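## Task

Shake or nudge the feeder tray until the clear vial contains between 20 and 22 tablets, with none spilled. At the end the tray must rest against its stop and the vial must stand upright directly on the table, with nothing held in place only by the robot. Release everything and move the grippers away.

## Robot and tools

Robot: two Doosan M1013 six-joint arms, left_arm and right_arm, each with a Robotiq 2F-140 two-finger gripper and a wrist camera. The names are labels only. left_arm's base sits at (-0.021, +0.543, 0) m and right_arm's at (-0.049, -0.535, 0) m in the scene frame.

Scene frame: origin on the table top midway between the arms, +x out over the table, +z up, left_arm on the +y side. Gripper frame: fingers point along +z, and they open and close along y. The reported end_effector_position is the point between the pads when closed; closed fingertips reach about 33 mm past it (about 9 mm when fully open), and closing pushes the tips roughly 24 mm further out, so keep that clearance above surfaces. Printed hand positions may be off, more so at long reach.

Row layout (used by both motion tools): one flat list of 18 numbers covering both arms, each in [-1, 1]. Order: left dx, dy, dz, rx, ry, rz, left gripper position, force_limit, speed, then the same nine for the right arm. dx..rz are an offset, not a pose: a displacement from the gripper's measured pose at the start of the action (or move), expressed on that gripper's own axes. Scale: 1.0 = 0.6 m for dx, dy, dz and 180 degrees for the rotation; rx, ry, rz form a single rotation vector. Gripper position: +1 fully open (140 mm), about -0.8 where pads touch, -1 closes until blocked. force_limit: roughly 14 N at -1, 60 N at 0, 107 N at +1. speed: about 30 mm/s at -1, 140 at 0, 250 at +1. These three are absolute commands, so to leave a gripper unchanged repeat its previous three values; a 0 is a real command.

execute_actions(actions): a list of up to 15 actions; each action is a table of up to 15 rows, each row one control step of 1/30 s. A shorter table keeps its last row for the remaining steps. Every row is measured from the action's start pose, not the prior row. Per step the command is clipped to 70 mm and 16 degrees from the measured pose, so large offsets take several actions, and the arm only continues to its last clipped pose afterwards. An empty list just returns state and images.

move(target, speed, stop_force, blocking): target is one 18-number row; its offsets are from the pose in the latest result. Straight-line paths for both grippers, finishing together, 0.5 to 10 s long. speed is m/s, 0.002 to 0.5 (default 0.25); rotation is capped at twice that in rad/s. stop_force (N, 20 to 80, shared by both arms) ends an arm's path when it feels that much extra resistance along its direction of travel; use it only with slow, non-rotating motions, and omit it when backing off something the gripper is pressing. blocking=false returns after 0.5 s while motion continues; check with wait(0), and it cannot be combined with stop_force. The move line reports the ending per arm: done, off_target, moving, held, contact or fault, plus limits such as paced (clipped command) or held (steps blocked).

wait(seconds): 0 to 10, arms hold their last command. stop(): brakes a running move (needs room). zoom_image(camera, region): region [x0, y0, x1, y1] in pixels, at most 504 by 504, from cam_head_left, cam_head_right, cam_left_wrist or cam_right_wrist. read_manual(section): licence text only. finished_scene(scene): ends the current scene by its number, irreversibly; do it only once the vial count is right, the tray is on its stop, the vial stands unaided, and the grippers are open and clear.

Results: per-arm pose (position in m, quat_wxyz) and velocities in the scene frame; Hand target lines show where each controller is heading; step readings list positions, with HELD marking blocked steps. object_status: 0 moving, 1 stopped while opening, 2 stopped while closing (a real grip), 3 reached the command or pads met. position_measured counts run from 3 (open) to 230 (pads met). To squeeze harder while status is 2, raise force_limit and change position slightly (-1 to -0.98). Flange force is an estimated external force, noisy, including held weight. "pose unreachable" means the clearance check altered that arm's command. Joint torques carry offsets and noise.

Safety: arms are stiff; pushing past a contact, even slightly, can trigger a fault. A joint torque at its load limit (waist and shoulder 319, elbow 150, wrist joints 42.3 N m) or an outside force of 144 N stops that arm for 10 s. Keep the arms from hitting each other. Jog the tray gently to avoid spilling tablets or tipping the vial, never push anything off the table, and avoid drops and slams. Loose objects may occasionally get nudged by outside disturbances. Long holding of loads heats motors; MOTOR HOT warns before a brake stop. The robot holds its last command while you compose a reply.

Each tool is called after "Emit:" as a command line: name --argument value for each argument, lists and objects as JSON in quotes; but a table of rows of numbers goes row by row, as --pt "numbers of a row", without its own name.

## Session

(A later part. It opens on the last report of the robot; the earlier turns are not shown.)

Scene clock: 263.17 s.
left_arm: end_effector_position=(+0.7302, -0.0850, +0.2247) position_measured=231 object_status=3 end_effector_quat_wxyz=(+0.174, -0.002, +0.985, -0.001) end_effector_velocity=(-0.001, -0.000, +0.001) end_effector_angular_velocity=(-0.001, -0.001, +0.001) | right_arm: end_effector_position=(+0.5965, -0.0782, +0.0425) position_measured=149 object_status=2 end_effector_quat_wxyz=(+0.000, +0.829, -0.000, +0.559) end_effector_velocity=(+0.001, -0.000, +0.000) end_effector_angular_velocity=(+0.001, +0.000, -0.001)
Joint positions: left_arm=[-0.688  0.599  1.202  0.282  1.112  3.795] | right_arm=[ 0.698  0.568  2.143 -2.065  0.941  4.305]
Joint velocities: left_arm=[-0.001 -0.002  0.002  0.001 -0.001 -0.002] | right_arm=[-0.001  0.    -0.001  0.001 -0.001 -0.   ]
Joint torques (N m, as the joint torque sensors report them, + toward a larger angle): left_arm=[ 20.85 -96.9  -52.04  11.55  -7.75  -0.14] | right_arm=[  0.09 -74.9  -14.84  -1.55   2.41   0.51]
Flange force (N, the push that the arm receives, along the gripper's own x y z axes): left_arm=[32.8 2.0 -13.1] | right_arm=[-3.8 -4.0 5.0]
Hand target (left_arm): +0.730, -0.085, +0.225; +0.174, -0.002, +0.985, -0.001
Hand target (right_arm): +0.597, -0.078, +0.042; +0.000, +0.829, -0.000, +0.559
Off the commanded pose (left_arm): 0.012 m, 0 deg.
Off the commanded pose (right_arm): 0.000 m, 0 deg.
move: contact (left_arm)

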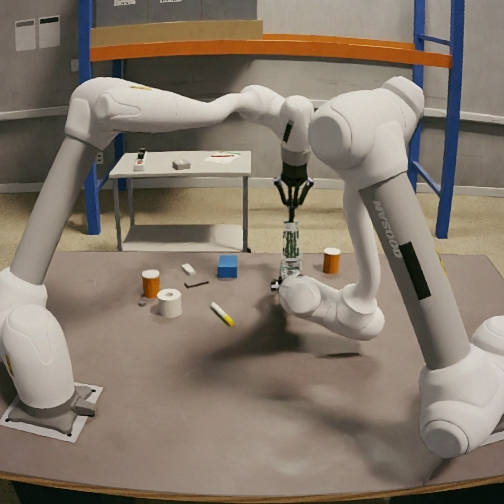

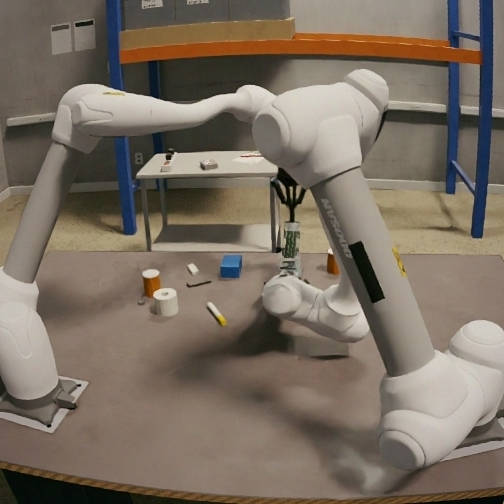

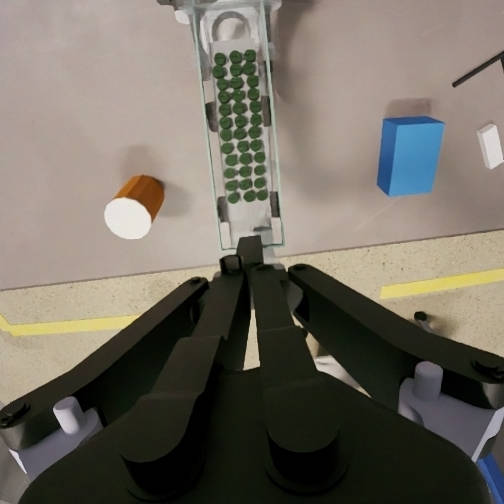

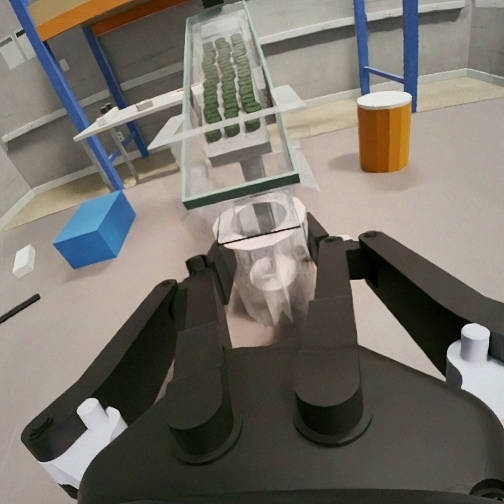

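Emit:
execute_actions --actions '[[[0.002,0,0,0,0,0,-1,-0.8,0.3, 0,0,0,0,0,0,-1,-0.6,-0.6],[0.003,0,0,0,0,0,-1,-0.8,0.3, 0,0,0,0,0,0,-1,-0.6,-0.6],[0.003,0,-0.005,0,0,0,-1,-0.8,0.3, 0,0,0,0,0,0,-1,-0.6,-0.6],[0.003,0,-0.012,0,0,0,-1,-0.8,0.3, 0,0,0,0,0,0,-1,-0.6,-0.6],[0.003,0,-0.022,0,0,0,-1,-0.8,0.3, 0,0,0,0,0,0,-1,-0.6,-0.6],[0.003,0,-0.034,0,0,0,-1,-0.8,0.3, 0,0,0,0,0,0,-1,-0.6,-0.6],[0.003,0,-0.046,0,0,0,-1,-0.8,0.3, 0,0,0,0,0,0,-1,-0.6,-0.6],[0.003,0,-0.058,0,0,0,-1,-0.8,0.3, 0,0,0,0,0,0,-1,-0.6,-0.6],[0.003,0,-0.068,0,0,0,-1,-0.8,0.3, 0,0,0,0,0,0,-1,-0.6,-0.6],[0.003,0,-0.075,0,0,0,-1,-0.8,0.3, 0,0,0,0,0,0,-1,-0.6,-0.6]],[[-0.005,0,0,0,0,0,-1,-0.8,0.3, 0,0,0,0,0,0,-1,-0.6,-0.6],[-0.012,0,0,0,0,0,-1,-0.8,0.3, 0,0,0,0,0,0,-1,-0.6,-0.6],[-0.022,0,0,0,0,0,-1,-0.8,0.3, 0,0,0,0,0,0,-1,-0.6,-0.6],[-0.034,0,0,0,0,0,-1,-0.8,0.3, 0,0,0,0,0,0,-1,-0.6,-0.6],[-0.046,0,0,0,0,0,-1,-0.8,0.3, 0,0,0,0,0,0,-1,-0.6,-0.6],[-0.058,0,0,0,0,0,-1,-0.8,0.3, 0,0,0,0,0,0,-1,-0.6,-0.6],[-0.066,0,0,0,0,0,-1,-0.8,0.3, 0,0,0,0,0,0,-1,-0.6,-0.6],[-0.071,0,0,0,0,0,-1,-0.8,0.3, 0,0,0,0,0,0,-1,-0.6,-0.6]]]'

Emit:
move --target '[0,0,0.08,0,0,0,-1,-0.8,0.3, 0,0,0,0,0,0,-1,-0.6,-0.6]' --speed 0.03 --stop_force 20

Scene clock: 280.33 s.
left_arm: end_effector_position=(+0.7530, -0.0849, +0.2813) position_measured=231 object_status=3 end_effector_quat_wxyz=(+0.174, -0.002, +0.985, -0.001) end_effector_velocity=(+0.000, -0.000, +0.000) end_effector_angular_velocity=(-0.000, -0.000, +0.000) | right_arm: end_effector_position=(+0.5965, -0.0782, +0.0425) position_measured=149 object_status=2 end_effector_quat_wxyz=(+0.000, +0.829, -0.000, +0.559) end_effector_velocity=(-0.000, +0.000, +0.000) end_effector_angular_velocity=(+0.001, -0.001, -0.000)
Joint positions: left_arm=[-0.669  0.61   1.082  0.265  1.212  3.846] | right_arm=[ 0.698  0.568  2.143 -2.065  0.941  4.305]
Joint velocities: left_arm=[ 0.     0.    -0.001  0.     0.    -0.   ] | right_arm=[0.001 0.    0.    0.001 0.001 0.001]
Joint torques (N m, as the joint torque sensors report them, + toward a larger angle): left_arm=[   2.12 -100.13  -39.55    4.55   -0.76    0.03] | right_arm=[ -0.19 -74.72 -13.81  -1.52   2.05   0.2 ]
Flange force (N, the push that the arm receives, along the gripper's own x y z axes): left_arm=[-3.6 -5.5 -2.9] | right_arm=[-4.4 -5.3 5.2]
Flange force at the end of the 1st action (N, along the gripper's axes at the end of the call): left_arm=[-2.5 0.0 -2.2] | right_arm=[-5.2 -6.6 5.6]
Hand target (left_arm): +0.753, -0.085, +0.281; +0.174, -0.002, +0.985, -0.001
Hand target (right_arm): +0.597, -0.078, +0.042; +0.000, +0.829, -0.000, +0.559
Off the commanded pose (left_arm): 0.000 m, 0 deg.
Off the commanded pose (right_arm): 0.000 m, 0 deg.
Step readings (end_effector_position; steps 1 to 15: 1st action; 16 to 30: 2nd action):
0: left_arm (+0.7301, -0.0851, +0.2248) | right_arm (+0.5965, -0.0782, +0.0425)
1: left_arm (+0.7299, -0.0851, +0.2247) | right_arm (+0.5965, -0.0782, +0.0425)
2: left_arm (+0.7294, -0.0851, +0.2245) | right_arm (+0.5965, -0.0782, +0.0425)
4: left_arm (+0.7278, -0.0850, +0.2264) | right_arm (+0.5965, -0.0782, +0.0425)
8: left_arm (+0.7199, -0.0850, +0.2479) | right_arm (+0.5965, -0.0782, +0.0425)
15: left_arm (+0.7130, -0.0851, +0.2666) | right_arm (+0.5965, -0.0782, +0.0425)
16: left_arm (+0.7132, -0.0851, +0.2665) | right_arm (+0.5965, -0.0782, +0.0425)
17: left_arm (+0.7150, -0.0852, +0.2673) | right_arm (+0.5965, -0.0782, +0.0425)
19: left_arm (+0.7229, -0.0851, +0.2704) | right_arm (+0.5965, -0.0782, +0.0425)
23: left_arm (+0.7466, -0.0846, +0.2790) | right_arm (+0.5965, -0.0782, +0.0425)
30: end_effector_position above

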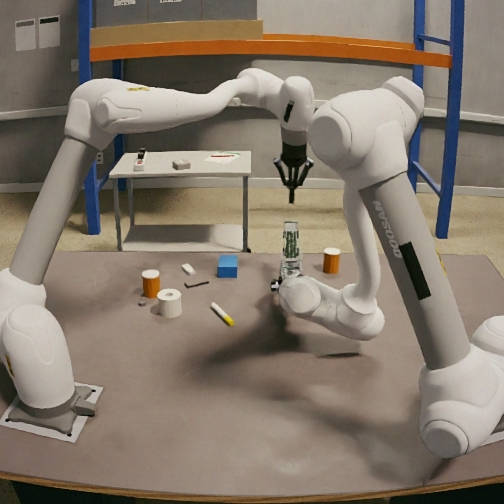

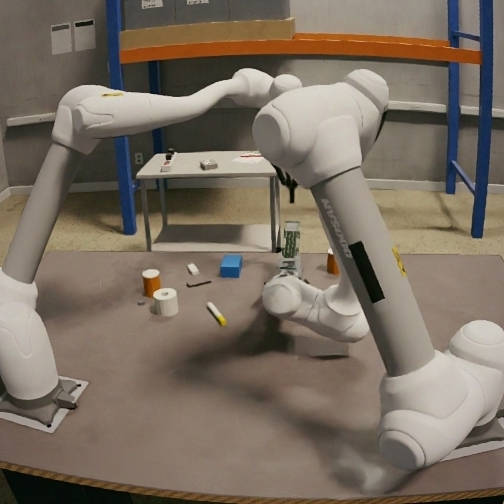

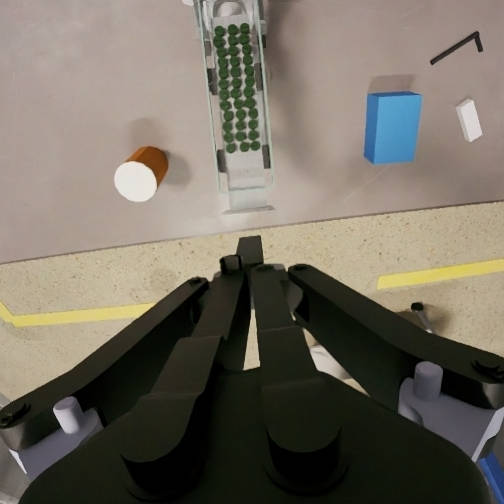

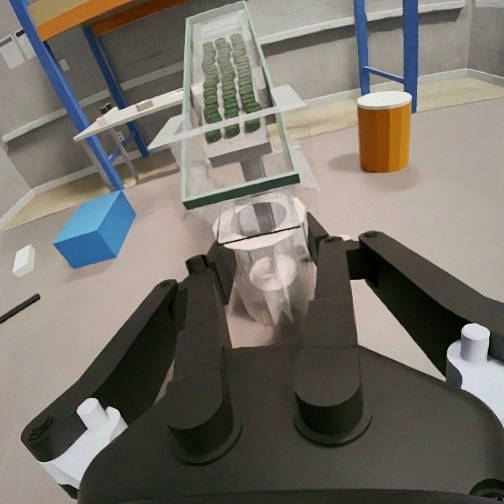

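Scene clock: 282.17 s.
left_arm: end_effector_position=(+0.7695, -0.0849, +0.2361) position_measured=231 object_status=3 end_effector_quat_wxyz=(+0.174, -0.002, +0.985, -0.001) end_effector_velocity=(-0.000, -0.000, +0.000) end_effector_angular_velocity=(+0.000, -0.000, -0.002) | right_arm: end_effector_position=(+0.5965, -0.0782, +0.0425) position_measured=149 object_status=2 end_effector_quat_wxyz=(+0.000, +0.829, -0.000, +0.559) end_effector_velocity=(+0.000, +0.000, +0.000) end_effector_angular_velocity=(-0.002, -0.000, +0.001)
Joint positions: left_arm=[-0.656  0.644  1.107  0.268  1.152  3.842] | right_arm=[ 0.698  0.568  2.143 -2.065  0.941  4.305]
Joint velocities: left_arm=[-0.    -0.    -0.    -0.    -0.001  0.001] | right_arm=[-0.    -0.    -0.    -0.001 -0.    -0.001]
Joint torques (N m, as the joint torque sensors report them, + toward a larger angle): left_arm=[  -2.4  -104.22  -41.02    4.29   -0.88    0.18] | right_arm=[ -1.51 -74.84 -14.19  -1.75   2.17   0.5 ]
Flange force (N, the push that the arm receives, along the gripper's own x y z axes): left_arm=[-4.0 -1.2 1.3] | right_arm=[-4.4 -6.9 3.2]
Hand target (left_arm): +0.770, -0.085, +0.236; +0.174, -0.002, +0.985, -0.001
Hand target (right_arm): +0.597, -0.078, +0.042; +0.000, +0.829, -0.000, +0.559
Off the commanded pose (left_arm): 0.000 m, 0 deg.
Off the commanded pose (right_arm): 0.000 m, 0 deg.
move: done

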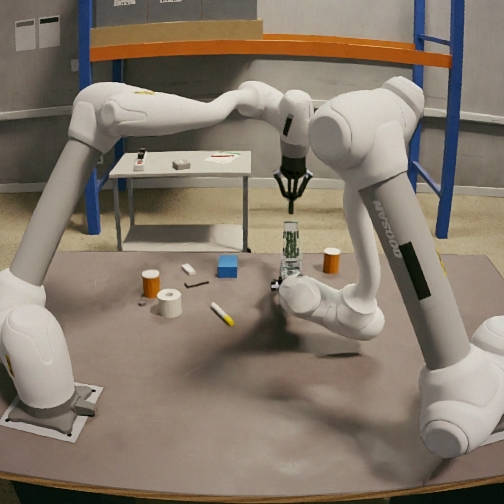

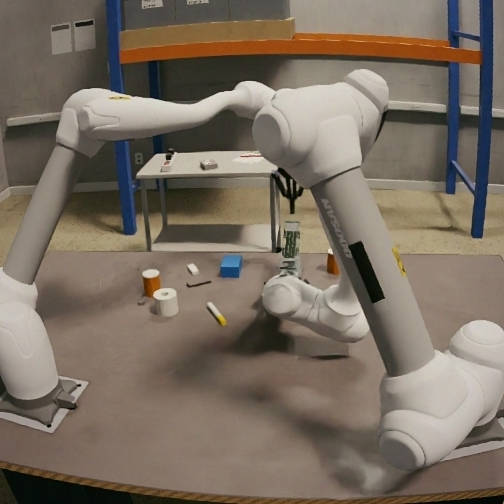

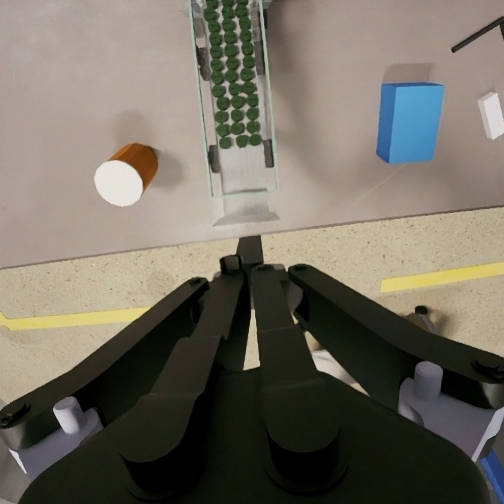

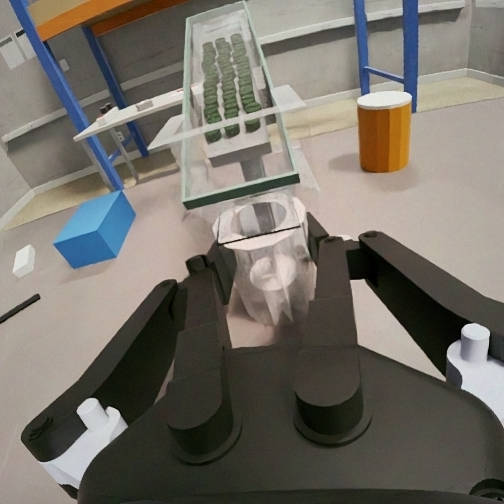

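Now push downhill slowly 16 mm.

Emit:
move --target '[0.027,0,0,0,0,0,-1,-0.8,0.3, 0,0,0,0,0,0,-1,-0.6,-0.6]' --speed 0.012 --stop_force 20

Scene clock: 287.07 s.
left_arm: end_effector_position=(+0.7543, -0.0850, +0.2306) position_measured=231 object_status=3 end_effector_quat_wxyz=(+0.174, -0.002, +0.985, -0.001) end_effector_velocity=(+0.000, +0.001, -0.001) end_effector_angular_velocity=(+0.000, +0.000, +0.001) | right_arm: end_effector_position=(+0.5965, -0.0782, +0.0425) position_measured=149 object_status=2 end_effector_quat_wxyz=(+0.000, +0.829, -0.000, +0.559) end_effector_velocity=(+0.000, -0.000, +0.000) end_effector_angular_velocity=(-0.002, -0.001, +0.000)
Joint positions: left_arm=[-0.668  0.626  1.146  0.274  1.134  3.824] | right_arm=[ 0.698  0.568  2.143 -2.065  0.941  4.305]
Joint velocities: left_arm=[ 0.001 -0.     0.001 -0.    -0.001  0.   ] | right_arm=[-0.001 -0.    -0.    -0.     0.001 -0.002]
Joint torques (N m, as the joint torque sensors report them, + toward a larger angle): left_arm=[  -3.16 -101.51  -39.62    3.19   -0.53    0.31] | right_arm=[  1.4  -75.8  -15.09  -1.65   2.03   0.5 ]
Flange force (N, the push that the arm receives, along the gripper's own x y z axes): left_arm=[-5.4 -0.8 -0.3] | right_arm=[-4.9 -2.7 7.1]
Hand target (left_arm): +0.754, -0.085, +0.231; +0.174, -0.002, +0.985, -0.001
Hand target (right_arm): +0.597, -0.078, +0.042; +0.000, +0.829, -0.000, +0.559
Off the commanded pose (left_arm): 0.000 m, 0 deg.
Off the commanded pose (right_arm): 0.000 m, 0 deg.
move: done

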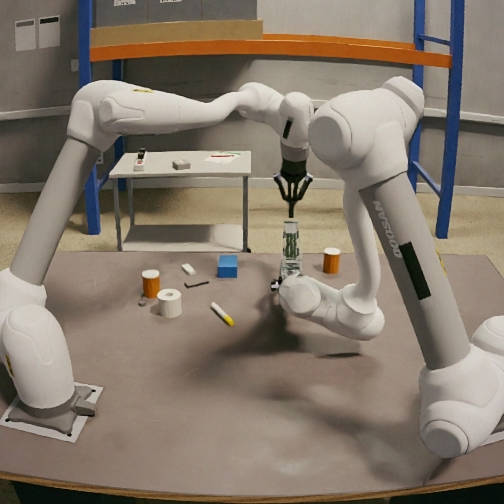

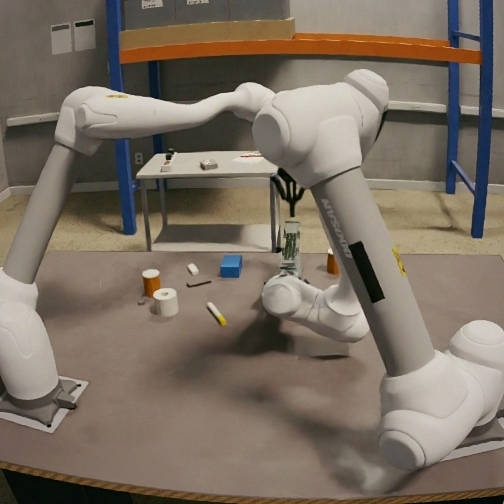

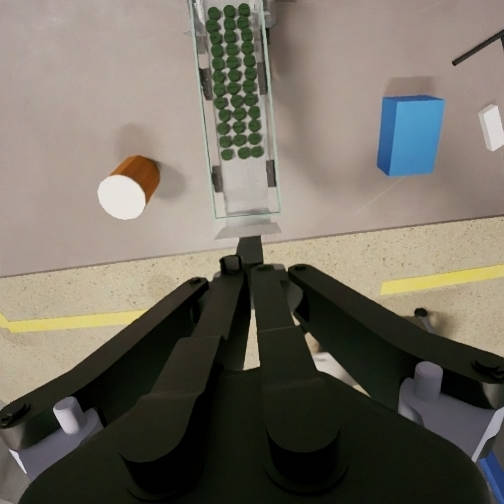

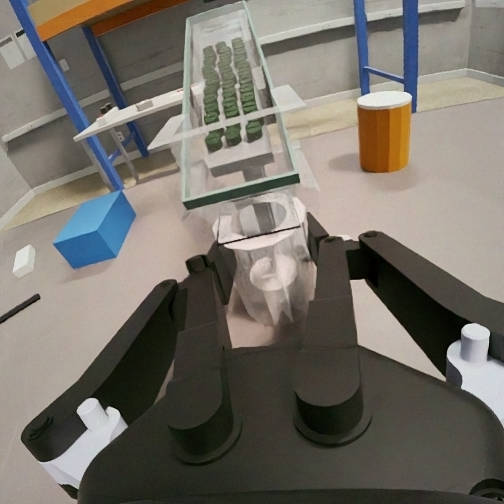

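Emit:
execute_actions --actions '[[[-0.027,0,0,0,0,0,-1,-0.8,0.3, 0,0,0,0,0,0,-1,-0.6,-0.6]]]'

Emit:
zoom_image --camera "cam_right_wrist" --region '[140, 0, 320, 180]'

Scene clock: 290.60 s.
left_arm: end_effector_position=(+0.7695, -0.0850, +0.2362) position_measured=231 object_status=3 end_effector_quat_wxyz=(+0.174, -0.002, +0.985, -0.001) end_effector_velocity=(+0.001, +0.001, +0.000) end_effector_angular_velocity=(+0.001, +0.000, +0.001) | right_arm: end_effector_position=(+0.5965, -0.0782, +0.0425) position_measured=149 object_status=2 end_effector_quat_wxyz=(+0.000, +0.829, -0.000, +0.559) end_effector_velocity=(+0.000, +0.000, +0.000) end_effector_angular_velocity=(+0.001, -0.001, -0.000)
Joint positions: left_arm=[-0.657  0.644  1.107  0.268  1.152  3.842] | right_arm=[ 0.698  0.568  2.143 -2.065  0.941  4.305]
Joint velocities: left_arm=[ 0.001  0.    -0.001  0.     0.001  0.   ] | right_arm=[ 0.     0.    -0.001 -0.     0.     0.001]
Joint torques (N m, as the joint torque sensors report them, + toward a larger angle): left_arm=[   1.47 -103.56  -40.25    4.38   -0.81    0.39] | right_arm=[  1.91 -73.57 -16.44  -1.37   2.23   0.56]
Flange force (N, the push that the arm receives, along the gripper's own x y z axes): left_arm=[-2.4 -3.9 -1.4] | right_arm=[-2.0 1.9 4.4]
Hand target (left_arm): +0.770, -0.085, +0.236; +0.174, -0.002, +0.985, -0.001
Hand target (right_arm): +0.597, -0.078, +0.042; +0.000, +0.829, -0.000, +0.559
Off the commanded pose (left_arm): 0.000 m, 0 deg.
Off the commanded pose (right_arm): 0.000 m, 0 deg.
Step readings (end_effector_position):
0: left_arm (+0.7543, -0.0850, +0.2306) | right_arm (+0.5965, -0.0782, +0.0425)
1: left_arm (+0.7545, -0.0850, +0.2307) | right_arm (+0.5965, -0.0782, +0.0425)
2: left_arm (+0.7574, -0.0852, +0.2320) | right_arm (+0.5965, -0.0782, +0.0425)
4: left_arm (+0.7685, -0.0848, +0.2361) | right_arm (+0.5965, -0.0782, +0.0425)
8: left_arm (+0.7695, -0.0849, +0.2362) | right_arm (+0.5965, -0.0782, +0.0425)
15: end_effector_position above

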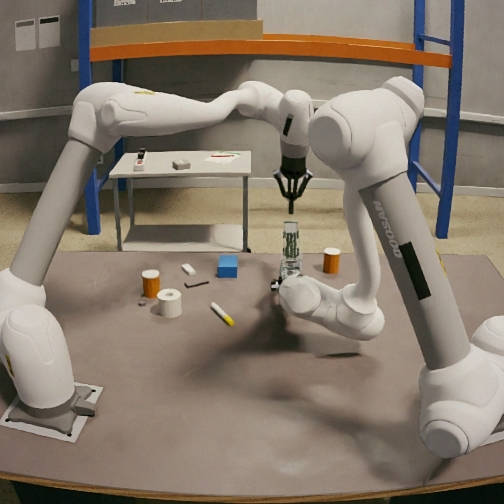

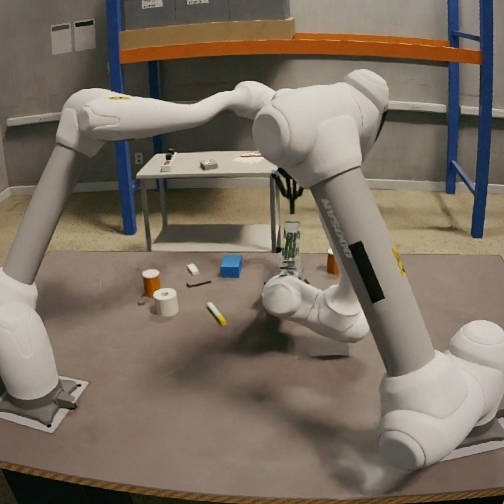

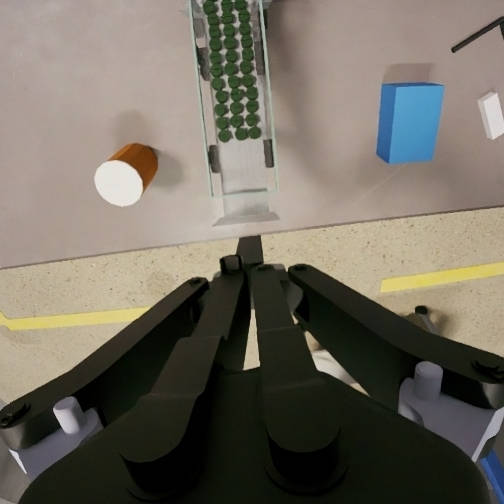

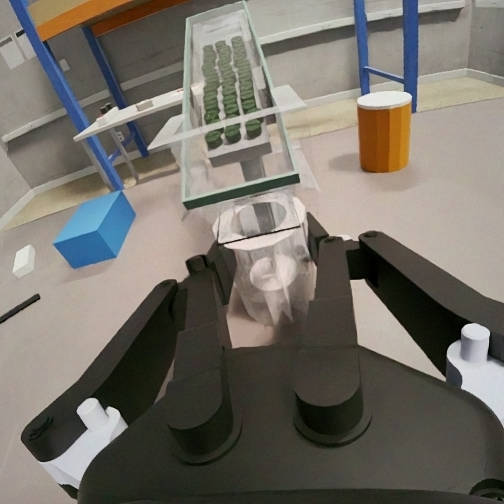

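Region (140, 0, 320, 180) of cam_right_wrist's 504x504 image, scaled by 2.800, with more detail than that image has.

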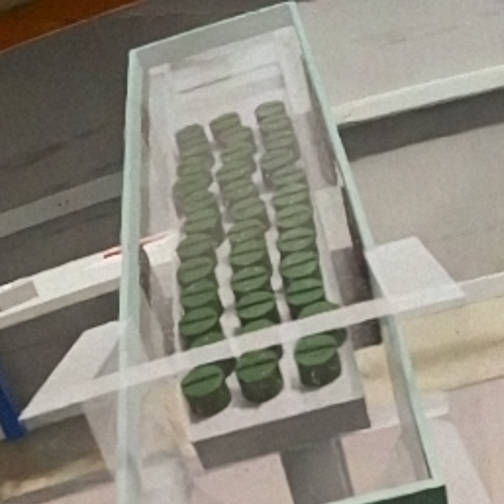

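Emit:
execute_actions --actions '[[[0.006,0,0,0,0,0,-1,-0.8,0.3, 0,0,0,0,0,0,-1,-0.6,-0.6],[0.011,0,0,0,0,0,-1,-0.8,0.3, 0,0,0,0,0,0,-1,-0.6,-0.6],[0.014,0,0,0,0,0,-1,-0.8,0.3, 0,0,0,0,0,0,-1,-0.6,-0.6],[0.017,0,0,0,0,0,-1,-0.8,0.3, 0,0,0,0,0,0,-1,-0.6,-0.6],[0.020,0,0,0,0,0,-1,-0.8,0.3, 0,0,0,0,0,0,-1,-0.6,-0.6],[0.023,0,0,0,0,0,-1,-0.8,0.3, 0,0,0,0,0,0,-1,-0.6,-0.6],[0.0255,0,0,0,0,0,-1,-0.8,0.3, 0,0,0,0,0,0,-1,-0.6,-0.6],[0.027,0,0,0,0,0,-1,-0.8,0.3, 0,0,0,0,0,0,-1,-0.6,-0.6],[0.027,0,0,0,0,0,-1,-0.8,0.3, 0,0,0,0,0,0,-1,-0.6,-0.6],[0,0,0,0,0,0,-1,-0.8,0.3, 0,0,0,0,0,0,-1,-0.6,-0.6]],[[0.006,0,0,0,0,0,-1,-0.8,0.3, 0,0,0,0,0,0,-1,-0.6,-0.6],[0.011,0,0,0,0,0,-1,-0.8,0.3, 0,0,0,0,0,0,-1,-0.6,-0.6],[0.014,0,0,0,0,0,-1,-0.8,0.3, 0,0,0,0,0,0,-1,-0.6,-0.6],[0.017,0,0,0,0,0,-1,-0.8,0.3, 0,0,0,0,0,0,-1,-0.6,-0.6],[0.020,0,0,0,0,0,-1,-0.8,0.3, 0,0,0,0,0,0,-1,-0.6,-0.6],[0.023,0,0,0,0,0,-1,-0.8,0.3, 0,0,0,0,0,0,-1,-0.6,-0.6],[0.0255,0,0,0,0,0,-1,-0.8,0.3, 0,0,0,0,0,0,-1,-0.6,-0.6],[0.027,0,0,0,0,0,-1,-0.8,0.3, 0,0,0,0,0,0,-1,-0.6,-0.6],[0.027,0,0,0,0,0,-1,-0.8,0.3, 0,0,0,0,0,0,-1,-0.6,-0.6],[0,0,0,0,0,0,-1,-0.8,0.3, 0,0,0,0,0,0,-1,-0.6,-0.6]]]'

Emit:
wait --seconds 0.5

Emit:
zoom_image --camera "cam_right_wrist" --region '[120, 20, 420, 320]'

Scene clock: 309.27 s.
left_arm: end_effector_position=(+0.7693, -0.0849, +0.2360) position_measured=231 object_status=3 end_effector_quat_wxyz=(+0.174, -0.002, +0.985, -0.001) end_effector_velocity=(+0.001, -0.000, -0.001) end_effector_angular_velocity=(+0.005, +0.007, +0.000) | right_arm: end_effector_position=(+0.5965, -0.0782, +0.0425) position_measured=149 object_status=2 end_effector_quat_wxyz=(+0.000, +0.829, -0.000, +0.559) end_effector_velocity=(+0.000, -0.001, -0.001) end_effector_angular_velocity=(-0.000, +0.001, -0.001)
Joint positions: left_arm=[-0.657  0.643  1.108  0.268  1.151  3.842] | right_arm=[ 0.698  0.568  2.143 -2.065  0.941  4.305]
Joint velocities: left_arm=[ 0.001  0.006 -0.009 -0.003  0.011  0.004] | right_arm=[-0.001  0.     0.     0.    -0.001 -0.   ]
Joint torques (N m, as the joint torque sensors report them, + toward a larger angle): left_arm=[   7.82 -108.18  -40.16    4.59   -0.62   -0.54] | right_arm=[  0.45 -74.2  -15.14  -1.61   2.42   0.38]
Flange force (N, the push that the arm receives, along the gripper's own x y z axes): left_arm=[-1.6 -7.4 -2.6] | right_arm=[-3.0 -2.1 4.6]
Flange force at the end of the 1st action (N, along the gripper's axes at the end of the call): left_arm=[-1.0 -8.8 -2.2] | right_arm=[-3.8 -4.4 1.6]
Hand target (left_arm): +0.769, -0.085, +0.236; +0.174, -0.002, +0.985, -0.001
Hand target (right_arm): +0.597, -0.078, +0.042; +0.000, +0.829, -0.000, +0.559
Off the commanded pose (left_arm): 0.000 m, 0 deg.
Off the commanded pose (right_arm): 0.000 m, 0 deg.
Step readings (end_effector_position; steps 1 to 15: 1st action; 16 to 30: 2nd action):
0: left_arm (+0.7695, -0.0849, +0.2362) | right_arm (+0.5965, -0.0782, +0.0425)
1: left_arm (+0.7694, -0.0849, +0.2361) | right_arm (+0.5965, -0.0782, +0.0425)
2: left_arm (+0.7673, -0.0847, +0.2351) | right_arm (+0.5965, -0.0782, +0.0425)
4: left_arm (+0.7621, -0.0848, +0.2332) | right_arm (+0.5965, -0.0782, +0.0425)
8: left_arm (+0.7555, -0.0849, +0.2309) | right_arm (+0.5965, -0.0782, +0.0425)
15: left_arm (+0.7694, -0.0849, +0.2361) | right_arm (+0.5965, -0.0782, +0.0425)
16: left_arm (+0.7694, -0.0849, +0.2361) | right_arm (+0.5965, -0.0782, +0.0425)
17: left_arm (+0.7674, -0.0848, +0.2352) | right_arm (+0.5965, -0.0782, +0.0425)
19: left_arm (+0.7620, -0.0849, +0.2331) | right_arm (+0.5965, -0.0782, +0.0425)
23: left_arm (+0.7554, -0.0849, +0.2309) | right_arm (+0.5965, -0.0782, +0.0425)
30: end_effector_position above

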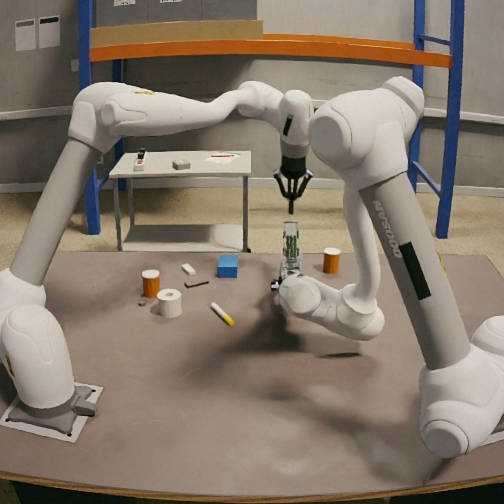

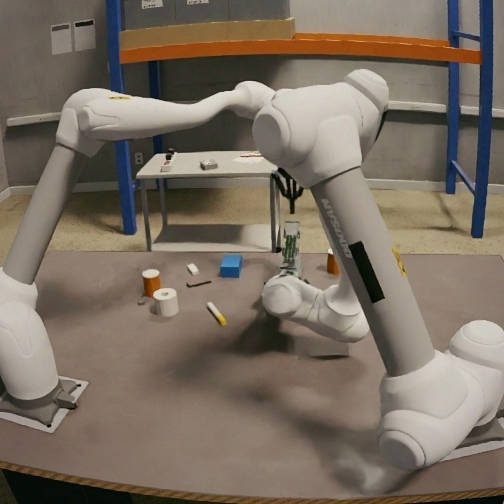

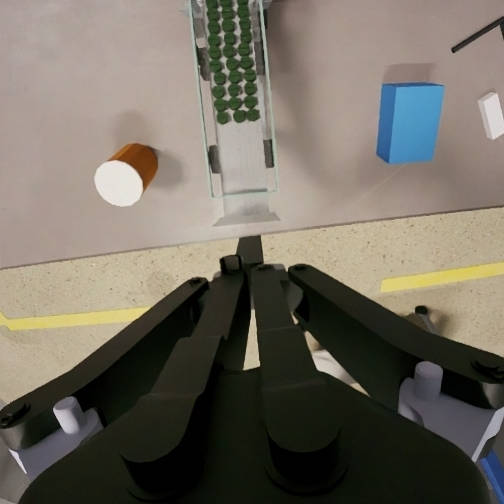

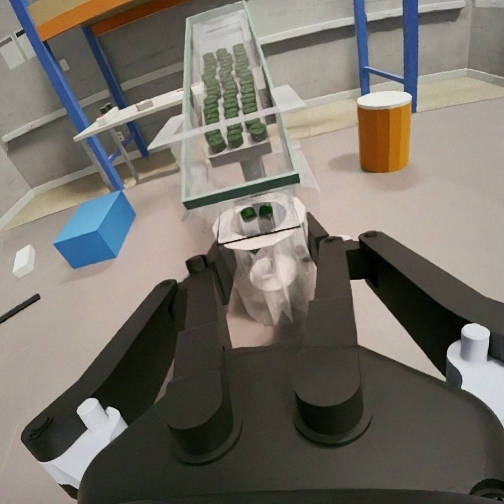

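Scene clock: 309.77 s.
left_arm: end_effector_position=(+0.7694, -0.0850, +0.2361) position_measured=231 object_status=3 end_effector_quat_wxyz=(+0.174, -0.002, +0.985, -0.001) end_effector_velocity=(-0.000, +0.001, -0.001) end_effector_angular_velocity=(+0.002, +0.002, +0.000) | right_arm: end_effector_position=(+0.5965, -0.0782, +0.0425) position_measured=149 object_status=2 end_effector_quat_wxyz=(+0.000, +0.829, -0.000, +0.559) end_effector_velocity=(+0.001, +0.001, +0.001) end_effector_angular_velocity=(-0.000, -0.001, +0.001)
Joint positions: left_arm=[-0.657  0.643  1.107  0.268  1.151  3.842] | right_arm=[ 0.698  0.568  2.143 -2.065  0.941  4.305]
Joint velocities: left_arm=[ 0.     0.     0.002 -0.     0.     0.   ] | right_arm=[-0.    -0.    -0.001 -0.001 -0.    -0.001]
Joint torques (N m, as the joint torque sensors report them, + toward a larger angle): left_arm=[  -1.58 -100.92  -39.88    4.17   -0.78    0.14] | right_arm=[  2.2  -76.38 -13.07  -1.43   2.34   0.04]
Flange force (N, the push that the arm receives, along the gripper's own x y z axes): left_arm=[-2.5 0.7 -2.7] | right_arm=[-5.1 -4.6 11.4]
Hand target (left_arm): +0.769, -0.085, +0.236; +0.174, -0.002, +0.985, -0.001
Hand target (right_arm): +0.597, -0.078, +0.042; +0.000, +0.829, -0.000, +0.559
Off the commanded pose (left_arm): 0.000 m, 0 deg.
Off the commanded pose (right_arm): 0.000 m, 0 deg.
wait: 0.50 s; at rest by 0.17 s

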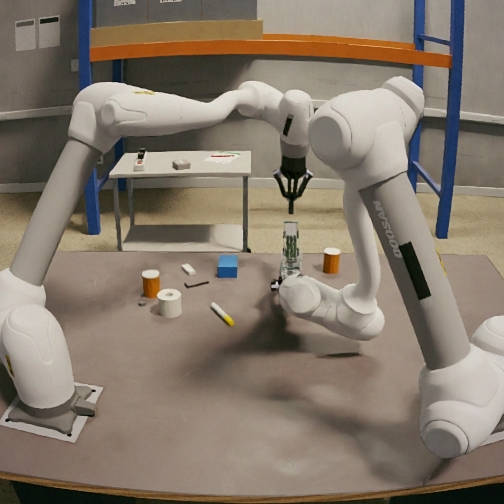

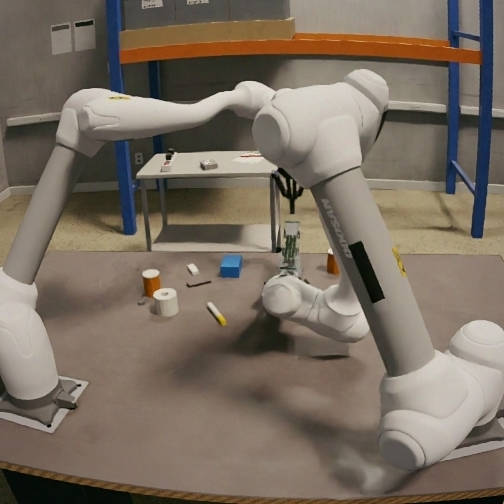

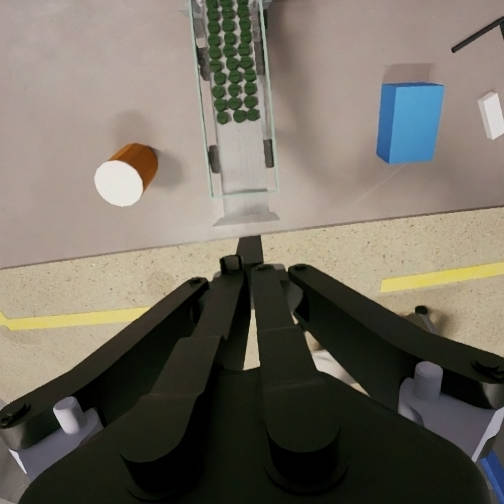

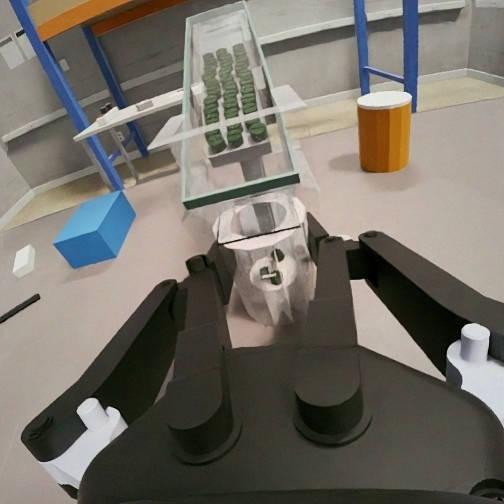

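Region (120, 20, 420, 320) of cam_right_wrist's 504x504 image, scaled by 1.680, with more detail than that image has.

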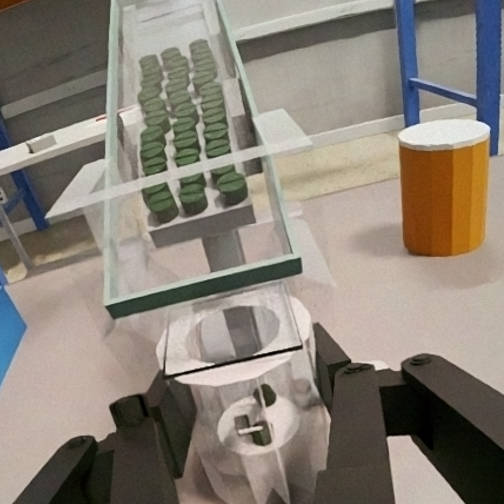

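Emit:
execute_actions --actions '[[[0.006,0,0,0,0,0,-1,-0.8,0.3,0,0,0,0,0,0,-1,-0.6,-0.6],[0.011,0,0,0,0,0,-1,-0.8,0.3,0,0,0,0,0,0,-1,-0.6,-0.6],[0.014,0,0,0,0,0,-1,-0.8,0.3,0,0,0,0,0,0,-1,-0.6,-0.6],[0.017,0,0,0,0,0,-1,-0.8,0.3,0,0,0,0,0,0,-1,-0.6,-0.6],[0.020,0,0,0,0,0,-1,-0.8,0.3,0,0,0,0,0,0,-1,-0.6,-0.6],[0.023,0,0,0,0,0,-1,-0.8,0.3,0,0,0,0,0,0,-1,-0.6,-0.6],[0.0255,0,0,0,0,0,-1,-0.8,0.3,0,0,0,0,0,0,-1,-0.6,-0.6],[0.027,0,0,0,0,0,-1,-0.8,0.3,0,0,0,0,0,0,-1,-0.6,-0.6],[0.027,0,0,0,0,0,-1,-0.8,0.3,0,0,0,0,0,0,-1,-0.6,-0.6],[0,0,0,0,0,0,-1,-0.8,0.3,0,0,0,0,0,0,-1,-0.6,-0.6]],[[0.006,0,0,0,0,0,-1,-0.8,0.3,0,0,0,0,0,0,-1,-0.6,-0.6],[0.011,0,0,0,0,0,-1,-0.8,0.3,0,0,0,0,0,0,-1,-0.6,-0.6],[0.014,0,0,0,0,0,-1,-0.8,0.3,0,0,0,0,0,0,-1,-0.6,-0.6],[0.017,0,0,0,0,0,-1,-0.8,0.3,0,0,0,0,0,0,-1,-0.6,-0.6],[0.020,0,0,0,0,0,-1,-0.8,0.3,0,0,0,0,0,0,-1,-0.6,-0.6],[0.023,0,0,0,0,0,-1,-0.8,0.3,0,0,0,0,0,0,-1,-0.6,-0.6],[0.0255,0,0,0,0,0,-1,-0.8,0.3,0,0,0,0,0,0,-1,-0.6,-0.6],[0.027,0,0,0,0,0,-1,-0.8,0.3,0,0,0,0,0,0,-1,-0.6,-0.6],[0.027,0,0,0,0,0,-1,-0.8,0.3,0,0,0,0,0,0,-1,-0.6,-0.6],[0,0,0,0,0,0,-1,-0.8,0.3,0,0,0,0,0,0,-1,-0.6,-0.6]],[[0.006,0,0,0,0,0,-1,-0.8,0.3,0,0,0,0,0,0,-1,-0.6,-0.6],[0.011,0,0,0,0,0,-1,-0.8,0.3,0,0,0,0,0,0,-1,-0.6,-0.6],[0.014,0,0,0,0,0,-1,-0.8,0.3,0,0,0,0,0,0,-1,-0.6,-0.6],[0.017,0,0,0,0,0,-1,-0.8,0.3,0,0,0,0,0,0,-1,-0.6,-0.6],[0.020,0,0,0,0,0,-1,-0.8,0.3,0,0,0,0,0,0,-1,-0.6,-0.6],[0.023,0,0,0,0,0,-1,-0.8,0.3,0,0,0,0,0,0,-1,-0.6,-0.6],[0.0255,0,0,0,0,0,-1,-0.8,0.3,0,0,0,0,0,0,-1,-0.6,-0.6],[0.027,0,0,0,0,0,-1,-0.8,0.3,0,0,0,0,0,0,-1,-0.6,-0.6],[0.027,0,0,0,0,0,-1,-0.8,0.3,0,0,0,0,0,0,-1,-0.6,-0.6],[0,0,0,0,0,0,-1,-0.8,0.3,0,0,0,0,0,0,-1,-0.6,-0.6]],[[0.006,0,0,0,0,0,-1,-0.8,0.3,0,0,0,0,0,0,-1,-0.6,-0.6],[0.011,0,0,0,0,0,-1,-0.8,0.3,0,0,0,0,0,0,-1,-0.6,-0.6],[0.014,0,0,0,0,0,-1,-0.8,0.3,0,0,0,0,0,0,-1,-0.6,-0.6],[0.017,0,0,0,0,0,-1,-0.8,0.3,0,0,0,0,0,0,-1,-0.6,-0.6],[0.020,0,0,0,0,0,-1,-0.8,0.3,0,0,0,0,0,0,-1,-0.6,-0.6],[0.023,0,0,0,0,0,-1,-0.8,0.3,0,0,0,0,0,0,-1,-0.6,-0.6],[0.0255,0,0,0,0,0,-1,-0.8,0.3,0,0,0,0,0,0,-1,-0.6,-0.6],[0.027,0,0,0,0,0,-1,-0.8,0.3,0,0,0,0,0,0,-1,-0.6,-0.6],[0.027,0,0,0,0,0,-1,-0.8,0.3,0,0,0,0,0,0,-1,-0.6,-0.6],[0,0,0,0,0,0,-1,-0.8,0.3,0,0,0,0,0,0,-1,-0.6,-0.6]],[[0.006,0,0,0,0,0,-1,-0.8,0.3,0,0,0,0,0,0,-1,-0.6,-0.6],[0.011,0,0,0,0,0,-1,-0.8,0.3,0,0,0,0,0,0,-1,-0.6,-0.6],[0.014,0,0,0,0,0,-1,-0.8,0.3,0,0,0,0,0,0,-1,-0.6,-0.6],[0.017,0,0,0,0,0,-1,-0.8,0.3,0,0,0,0,0,0,-1,-0.6,-0.6],[0.020,0,0,0,0,0,-1,-0.8,0.3,0,0,0,0,0,0,-1,-0.6,-0.6],[0.023,0,0,0,0,0,-1,-0.8,0.3,0,0,0,0,0,0,-1,-0.6,-0.6],[0.0255,0,0,0,0,0,-1,-0.8,0.3,0,0,0,0,0,0,-1,-0.6,-0.6],[0.027,0,0,0,0,0,-1,-0.8,0.3,0,0,0,0,0,0,-1,-0.6,-0.6],[0.027,0,0,0,0,0,-1,-0.8,0.3,0,0,0,0,0,0,-1,-0.6,-0.6],[0,0,0,0,0,0,-1,-0.8,0.3,0,0,0,0,0,0,-1,-0.6,-0.6]],[[0.006,0,0,0,0,0,-1,-0.8,0.3,0,0,0,0,0,0,-1,-0.6,-0.6],[0.011,0,0,0,0,0,-1,-0.8,0.3,0,0,0,0,0,0,-1,-0.6,-0.6],[0.014,0,0,0,0,0,-1,-0.8,0.3,0,0,0,0,0,0,-1,-0.6,-0.6],[0.017,0,0,0,0,0,-1,-0.8,0.3,0,0,0,0,0,0,-1,-0.6,-0.6],[0.020,0,0,0,0,0,-1,-0.8,0.3,0,0,0,0,0,0,-1,-0.6,-0.6],[0.023,0,0,0,0,0,-1,-0.8,0.3,0,0,0,0,0,0,-1,-0.6,-0.6],[0.0255,0,0,0,0,0,-1,-0.8,0.3,0,0,0,0,0,0,-1,-0.6,-0.6],[0.027,0,0,0,0,0,-1,-0.8,0.3,0,0,0,0,0,0,-1,-0.6,-0.6],[0.027,0,0,0,0,0,-1,-0.8,0.3,0,0,0,0,0,0,-1,-0.6,-0.6],[0,0,0,0,0,0,-1,-0.8,0.3,0,0,0,0,0,0,-1,-0.6,-0.6]]]'

Emit:
move --target '[0,0,0,0,0.06,0,-1,-0.8,0.3,0,0,0,0,0,0,-1,-0.6,-0.6]'

Emit:
zoom_image --camera "cam_right_wrist" --region '[140, 60, 400, 320]'

Emit:
zoom_image --camera "cam_left_wrist" --region '[160, 0, 300, 140]'

Scene clock: 354.43 s.
left_arm: end_effector_position=(+0.7690, -0.0849, +0.2357) position_measured=231 object_status=3 end_effector_quat_wxyz=(+0.174, -0.002, +0.985, -0.001) end_effector_velocity=(-0.001, -0.000, -0.003) end_effector_angular_velocity=(+0.007, +0.009, -0.001) | right_arm: end_effector_position=(+0.5965, -0.0782, +0.0425) position_measured=149 object_status=2 end_effector_quat_wxyz=(+0.000, +0.829, -0.000, +0.559) end_effector_velocity=(+0.000, +0.000, +0.000) end_effector_angular_velocity=(+0.001, -0.000, -0.000)
Joint positions: left_arm=[-0.657  0.642  1.11   0.269  1.149  3.841] | right_arm=[ 0.698  0.568  2.143 -2.065  0.941  4.305]
Joint velocities: left_arm=[-0.     0.006 -0.006 -0.003  0.01   0.004] | right_arm=[ 0.     0.    -0.001  0.     0.     0.001]
Joint torques (N m, as the joint torque sensors report them, + toward a larger angle): left_arm=[   5.46 -109.56  -39.66    4.49   -1.18    0.52] | right_arm=[  0.67 -74.46 -14.78  -1.63   2.05   0.56]
Flange force (N, the push that the arm receives, along the gripper's own x y z axes): left_arm=[-4.9 -10.0 -1.4] | right_arm=[-3.1 -3.3 4.9]
Flange force at the end of the 2nd action (N, along the gripper's axes at the end of the call): left_arm=[-2.2 -1.5 -1.5] | right_arm=[-3.6 -2.1 4.4]
Flange force at the end of the 3rd action (N, along the gripper's axes at the end of the call): left_arm=[0.5 -3.6 -3.1] | right_arm=[-1.4 -3.1 1.8]
Flange force at the end of the 4th action (N, along the gripper's axes at the end of the call): left_arm=[4.9 2.5 -2.9] | right_arm=[-2.9 -3.5 3.2]
Flange force at the end of the 5th action (N, along the gripper's axes at the end of the call): left_arm=[-1.6 -4.1 -1.5] | right_arm=[-1.1 1.0 0.0]
Hand target (left_arm): +0.769, -0.085, +0.236; +0.174, -0.002, +0.985, -0.001
Hand target (right_arm): +0.597, -0.078, +0.042; +0.000, +0.829, -0.000, +0.559
Off the commanded pose (left_arm): 0.000 m, 0 deg.
Off the commanded pose (right_arm): 0.000 m, 0 deg.
Step readings (end_effector_position; steps 1 to 15: 1st action; 16 to 30: 2nd action; 31 to 45: 3rd action; 46 to 60: 4th action; 61 to 75: 5th action; 76 to 90: 6th action):
0: left_arm (+0.7694, -0.0849, +0.2361) | right_arm (+0.5965, -0.0782, +0.0425)
1: left_arm (+0.7693, -0.0849, +0.2360) | right_arm (+0.5965, -0.0782, +0.0425)
2: left_arm (+0.7672, -0.0847, +0.2350) | right_arm (+0.5965, -0.0782, +0.0425)
4: left_arm (+0.7620, -0.0848, +0.2331) | right_arm (+0.5965, -0.0782, +0.0425)
8: left_arm (+0.7554, -0.0849, +0.2309) | right_arm (+0.5965, -0.0782, +0.0425)
15: left_arm (+0.7693, -0.0849, +0.2360) | right_arm (+0.5965, -0.0782, +0.0425)
16: left_arm (+0.7693, -0.0849, +0.2360) | right_arm (+0.5965, -0.0782, +0.0425)
17: left_arm (+0.7673, -0.0848, +0.2351) | right_arm (+0.5965, -0.0782, +0.0425)
19: left_arm (+0.7619, -0.0849, +0.2331) | right_arm (+0.5965, -0.0782, +0.0425)
23: left_arm (+0.7553, -0.0849, +0.2308) | right_arm (+0.5965, -0.0782, +0.0425)
30: left_arm (+0.7693, -0.0849, +0.2360) | right_arm (+0.5965, -0.0782, +0.0425)
31: left_arm (+0.7692, -0.0849, +0.2359) | right_arm (+0.5965, -0.0782, +0.0425)
32: left_arm (+0.7673, -0.0848, +0.2350) | right_arm (+0.5965, -0.0782, +0.0425)
34: left_arm (+0.7618, -0.0849, +0.2330) | right_arm (+0.5965, -0.0782, +0.0425)
38: left_arm (+0.7552, -0.0849, +0.2307) | right_arm (+0.5965, -0.0782, +0.0425)
45: left_arm (+0.7692, -0.0849, +0.2359) | right_arm (+0.5965, -0.0782, +0.0425)
46: left_arm (+0.7691, -0.0849, +0.2358) | right_arm (+0.5965, -0.0782, +0.0425)
47: left_arm (+0.7672, -0.0847, +0.2350) | right_arm (+0.5965, -0.0782, +0.0425)
49: left_arm (+0.7617, -0.0848, +0.2329) | right_arm (+0.5965, -0.0782, +0.0425)
53: left_arm (+0.7552, -0.0849, +0.2307) | right_arm (+0.5965, -0.0782, +0.0425)
60: left_arm (+0.7691, -0.0849, +0.2358) | right_arm (+0.5965, -0.0782, +0.0425)
61: left_arm (+0.7690, -0.0849, +0.2358) | right_arm (+0.5965, -0.0782, +0.0425)
62: left_arm (+0.7671, -0.0847, +0.2349) | right_arm (+0.5965, -0.0782, +0.0425)
64: left_arm (+0.7617, -0.0848, +0.2329) | right_arm (+0.5965, -0.0782, +0.0425)
68: left_arm (+0.7551, -0.0849, +0.2306) | right_arm (+0.5965, -0.0782, +0.0425)
75: left_arm (+0.7690, -0.0849, +0.2358) | right_arm (+0.5965, -0.0782, +0.0425)
76: left_arm (+0.7690, -0.0849, +0.2357) | right_arm (+0.5965, -0.0782, +0.0425)
77: left_arm (+0.7670, -0.0847, +0.2348) | right_arm (+0.5965, -0.0782, +0.0425)
79: left_arm (+0.7616, -0.0848, +0.2328) | right_arm (+0.5965, -0.0782, +0.0425)
83: left_arm (+0.7550, -0.0849, +0.2305) | right_arm (+0.5965, -0.0782, +0.0425)
90: end_effector_position above

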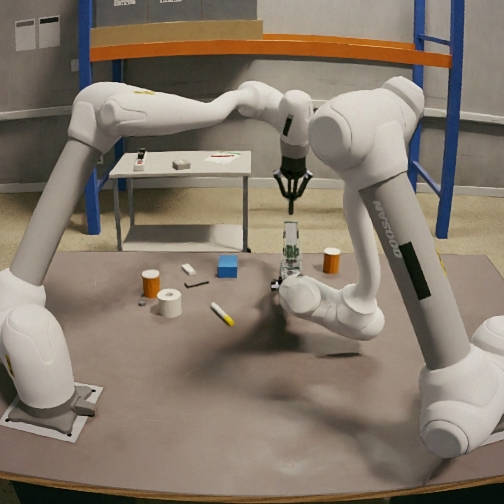

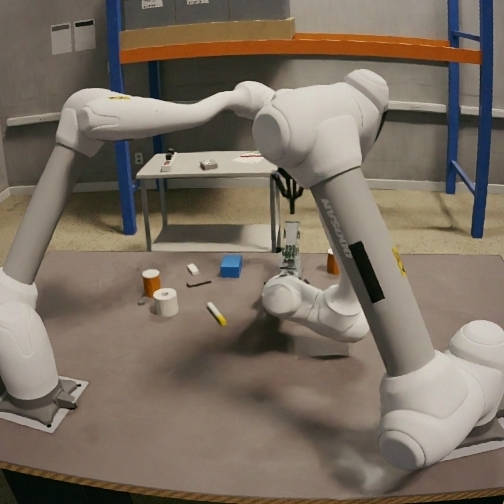

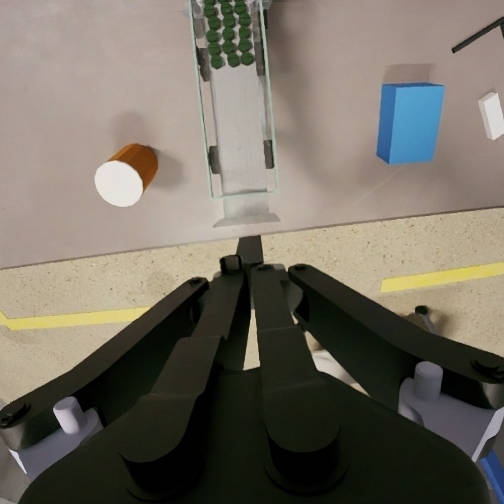

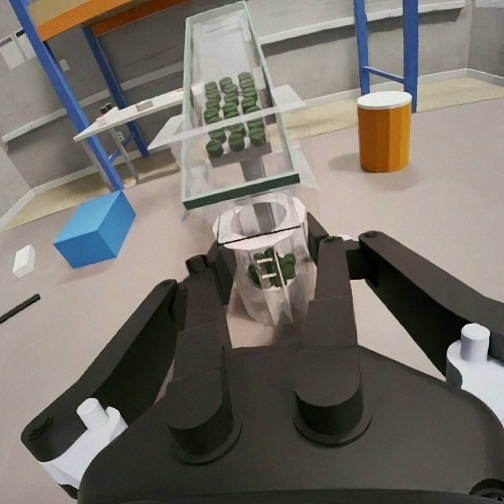

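Scene clock: 355.13 s.
left_arm: end_effector_position=(+0.7689, -0.0850, +0.2358) position_measured=231 object_status=3 end_effector_quat_wxyz=(+0.081, -0.002, +0.997, -0.001) end_effector_velocity=(-0.000, -0.001, +0.001) end_effector_angular_velocity=(-0.001, -0.000, +0.000) | right_arm: end_effector_position=(+0.5965, -0.0782, +0.0425) position_measured=149 object_status=2 end_effector_quat_wxyz=(+0.000, +0.829, -0.000, +0.559) end_effector_velocity=(-0.001, +0.000, -0.000) end_effector_angular_velocity=(-0.001, +0.001, +0.001)
Joint positions: left_arm=[-0.612  0.722  0.945  0.11   1.354  3.95 ] | right_arm=[ 0.698  0.568  2.143 -2.065  0.941  4.305]
Joint velocities: left_arm=[-0.001  0.    -0.001 -0.     0.001 -0.001] | right_arm=[ 0.001  0.     0.    -0.    -0.    -0.001]
Joint torques (N m, as the joint torque sensors report them, + toward a larger angle): left_arm=[   0.22 -110.8   -38.97    4.29   -0.91   -0.19] | right_arm=[ -0.74 -73.31 -14.29  -1.53   2.3    0.3 ]
Flange force (N, the push that the arm receives, along the gripper's own x y z axes): left_arm=[-9.6 -7.8 -3.5] | right_arm=[-2.3 -4.4 2.7]
Hand target (left_arm): +0.769, -0.085, +0.236; +0.081, -0.002, +0.997, -0.001
Hand target (right_arm): +0.597, -0.078, +0.042; +0.000, +0.829, -0.000, +0.559
Off the commanded pose (left_arm): 0.000 m, 0 deg.
Off the commanded pose (right_arm): 0.000 m, 0 deg.
move: done

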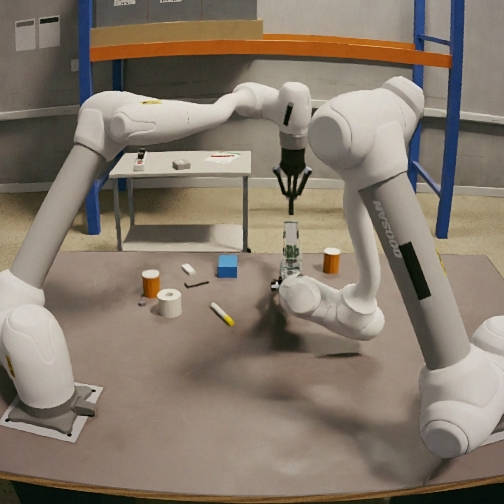

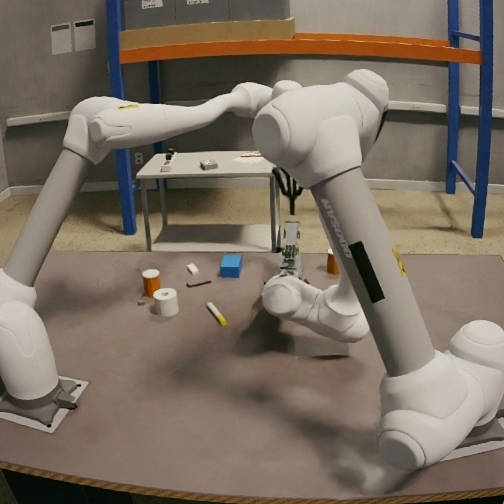

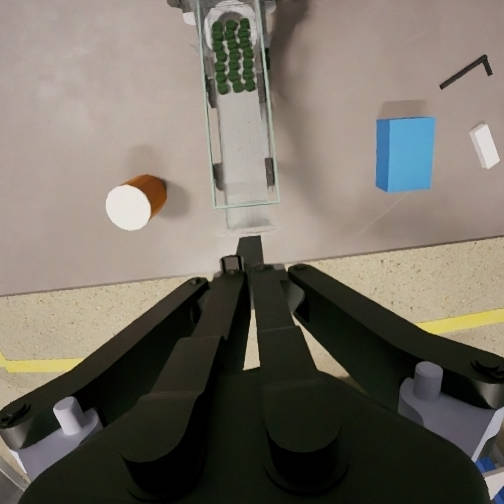

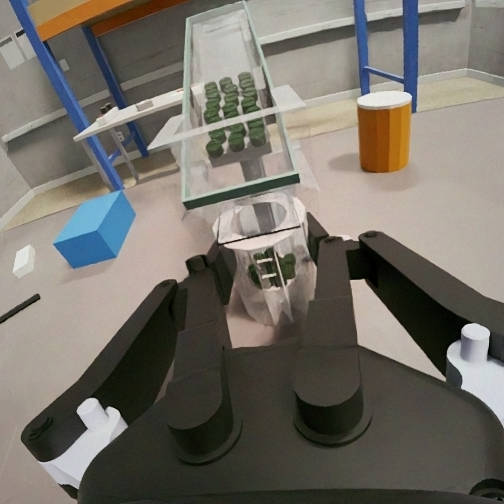

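Region (140, 60, 400, 320) of cam_right_wrist's 504x504 image, scaled by 1.938, with more detail than that image has.

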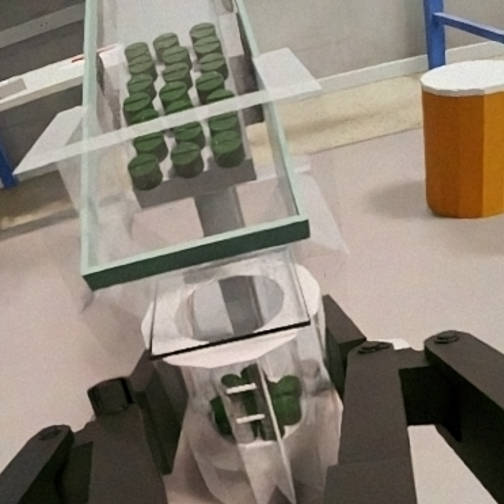

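Region (160, 0, 300, 140) of cam_left_wrist's 504x504 image, scaled by 3.600, with more detail than that image has.

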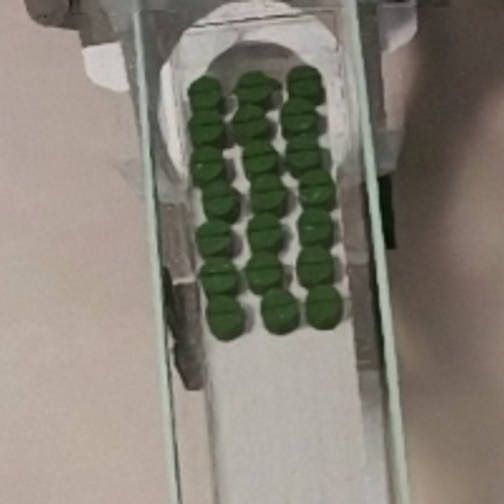

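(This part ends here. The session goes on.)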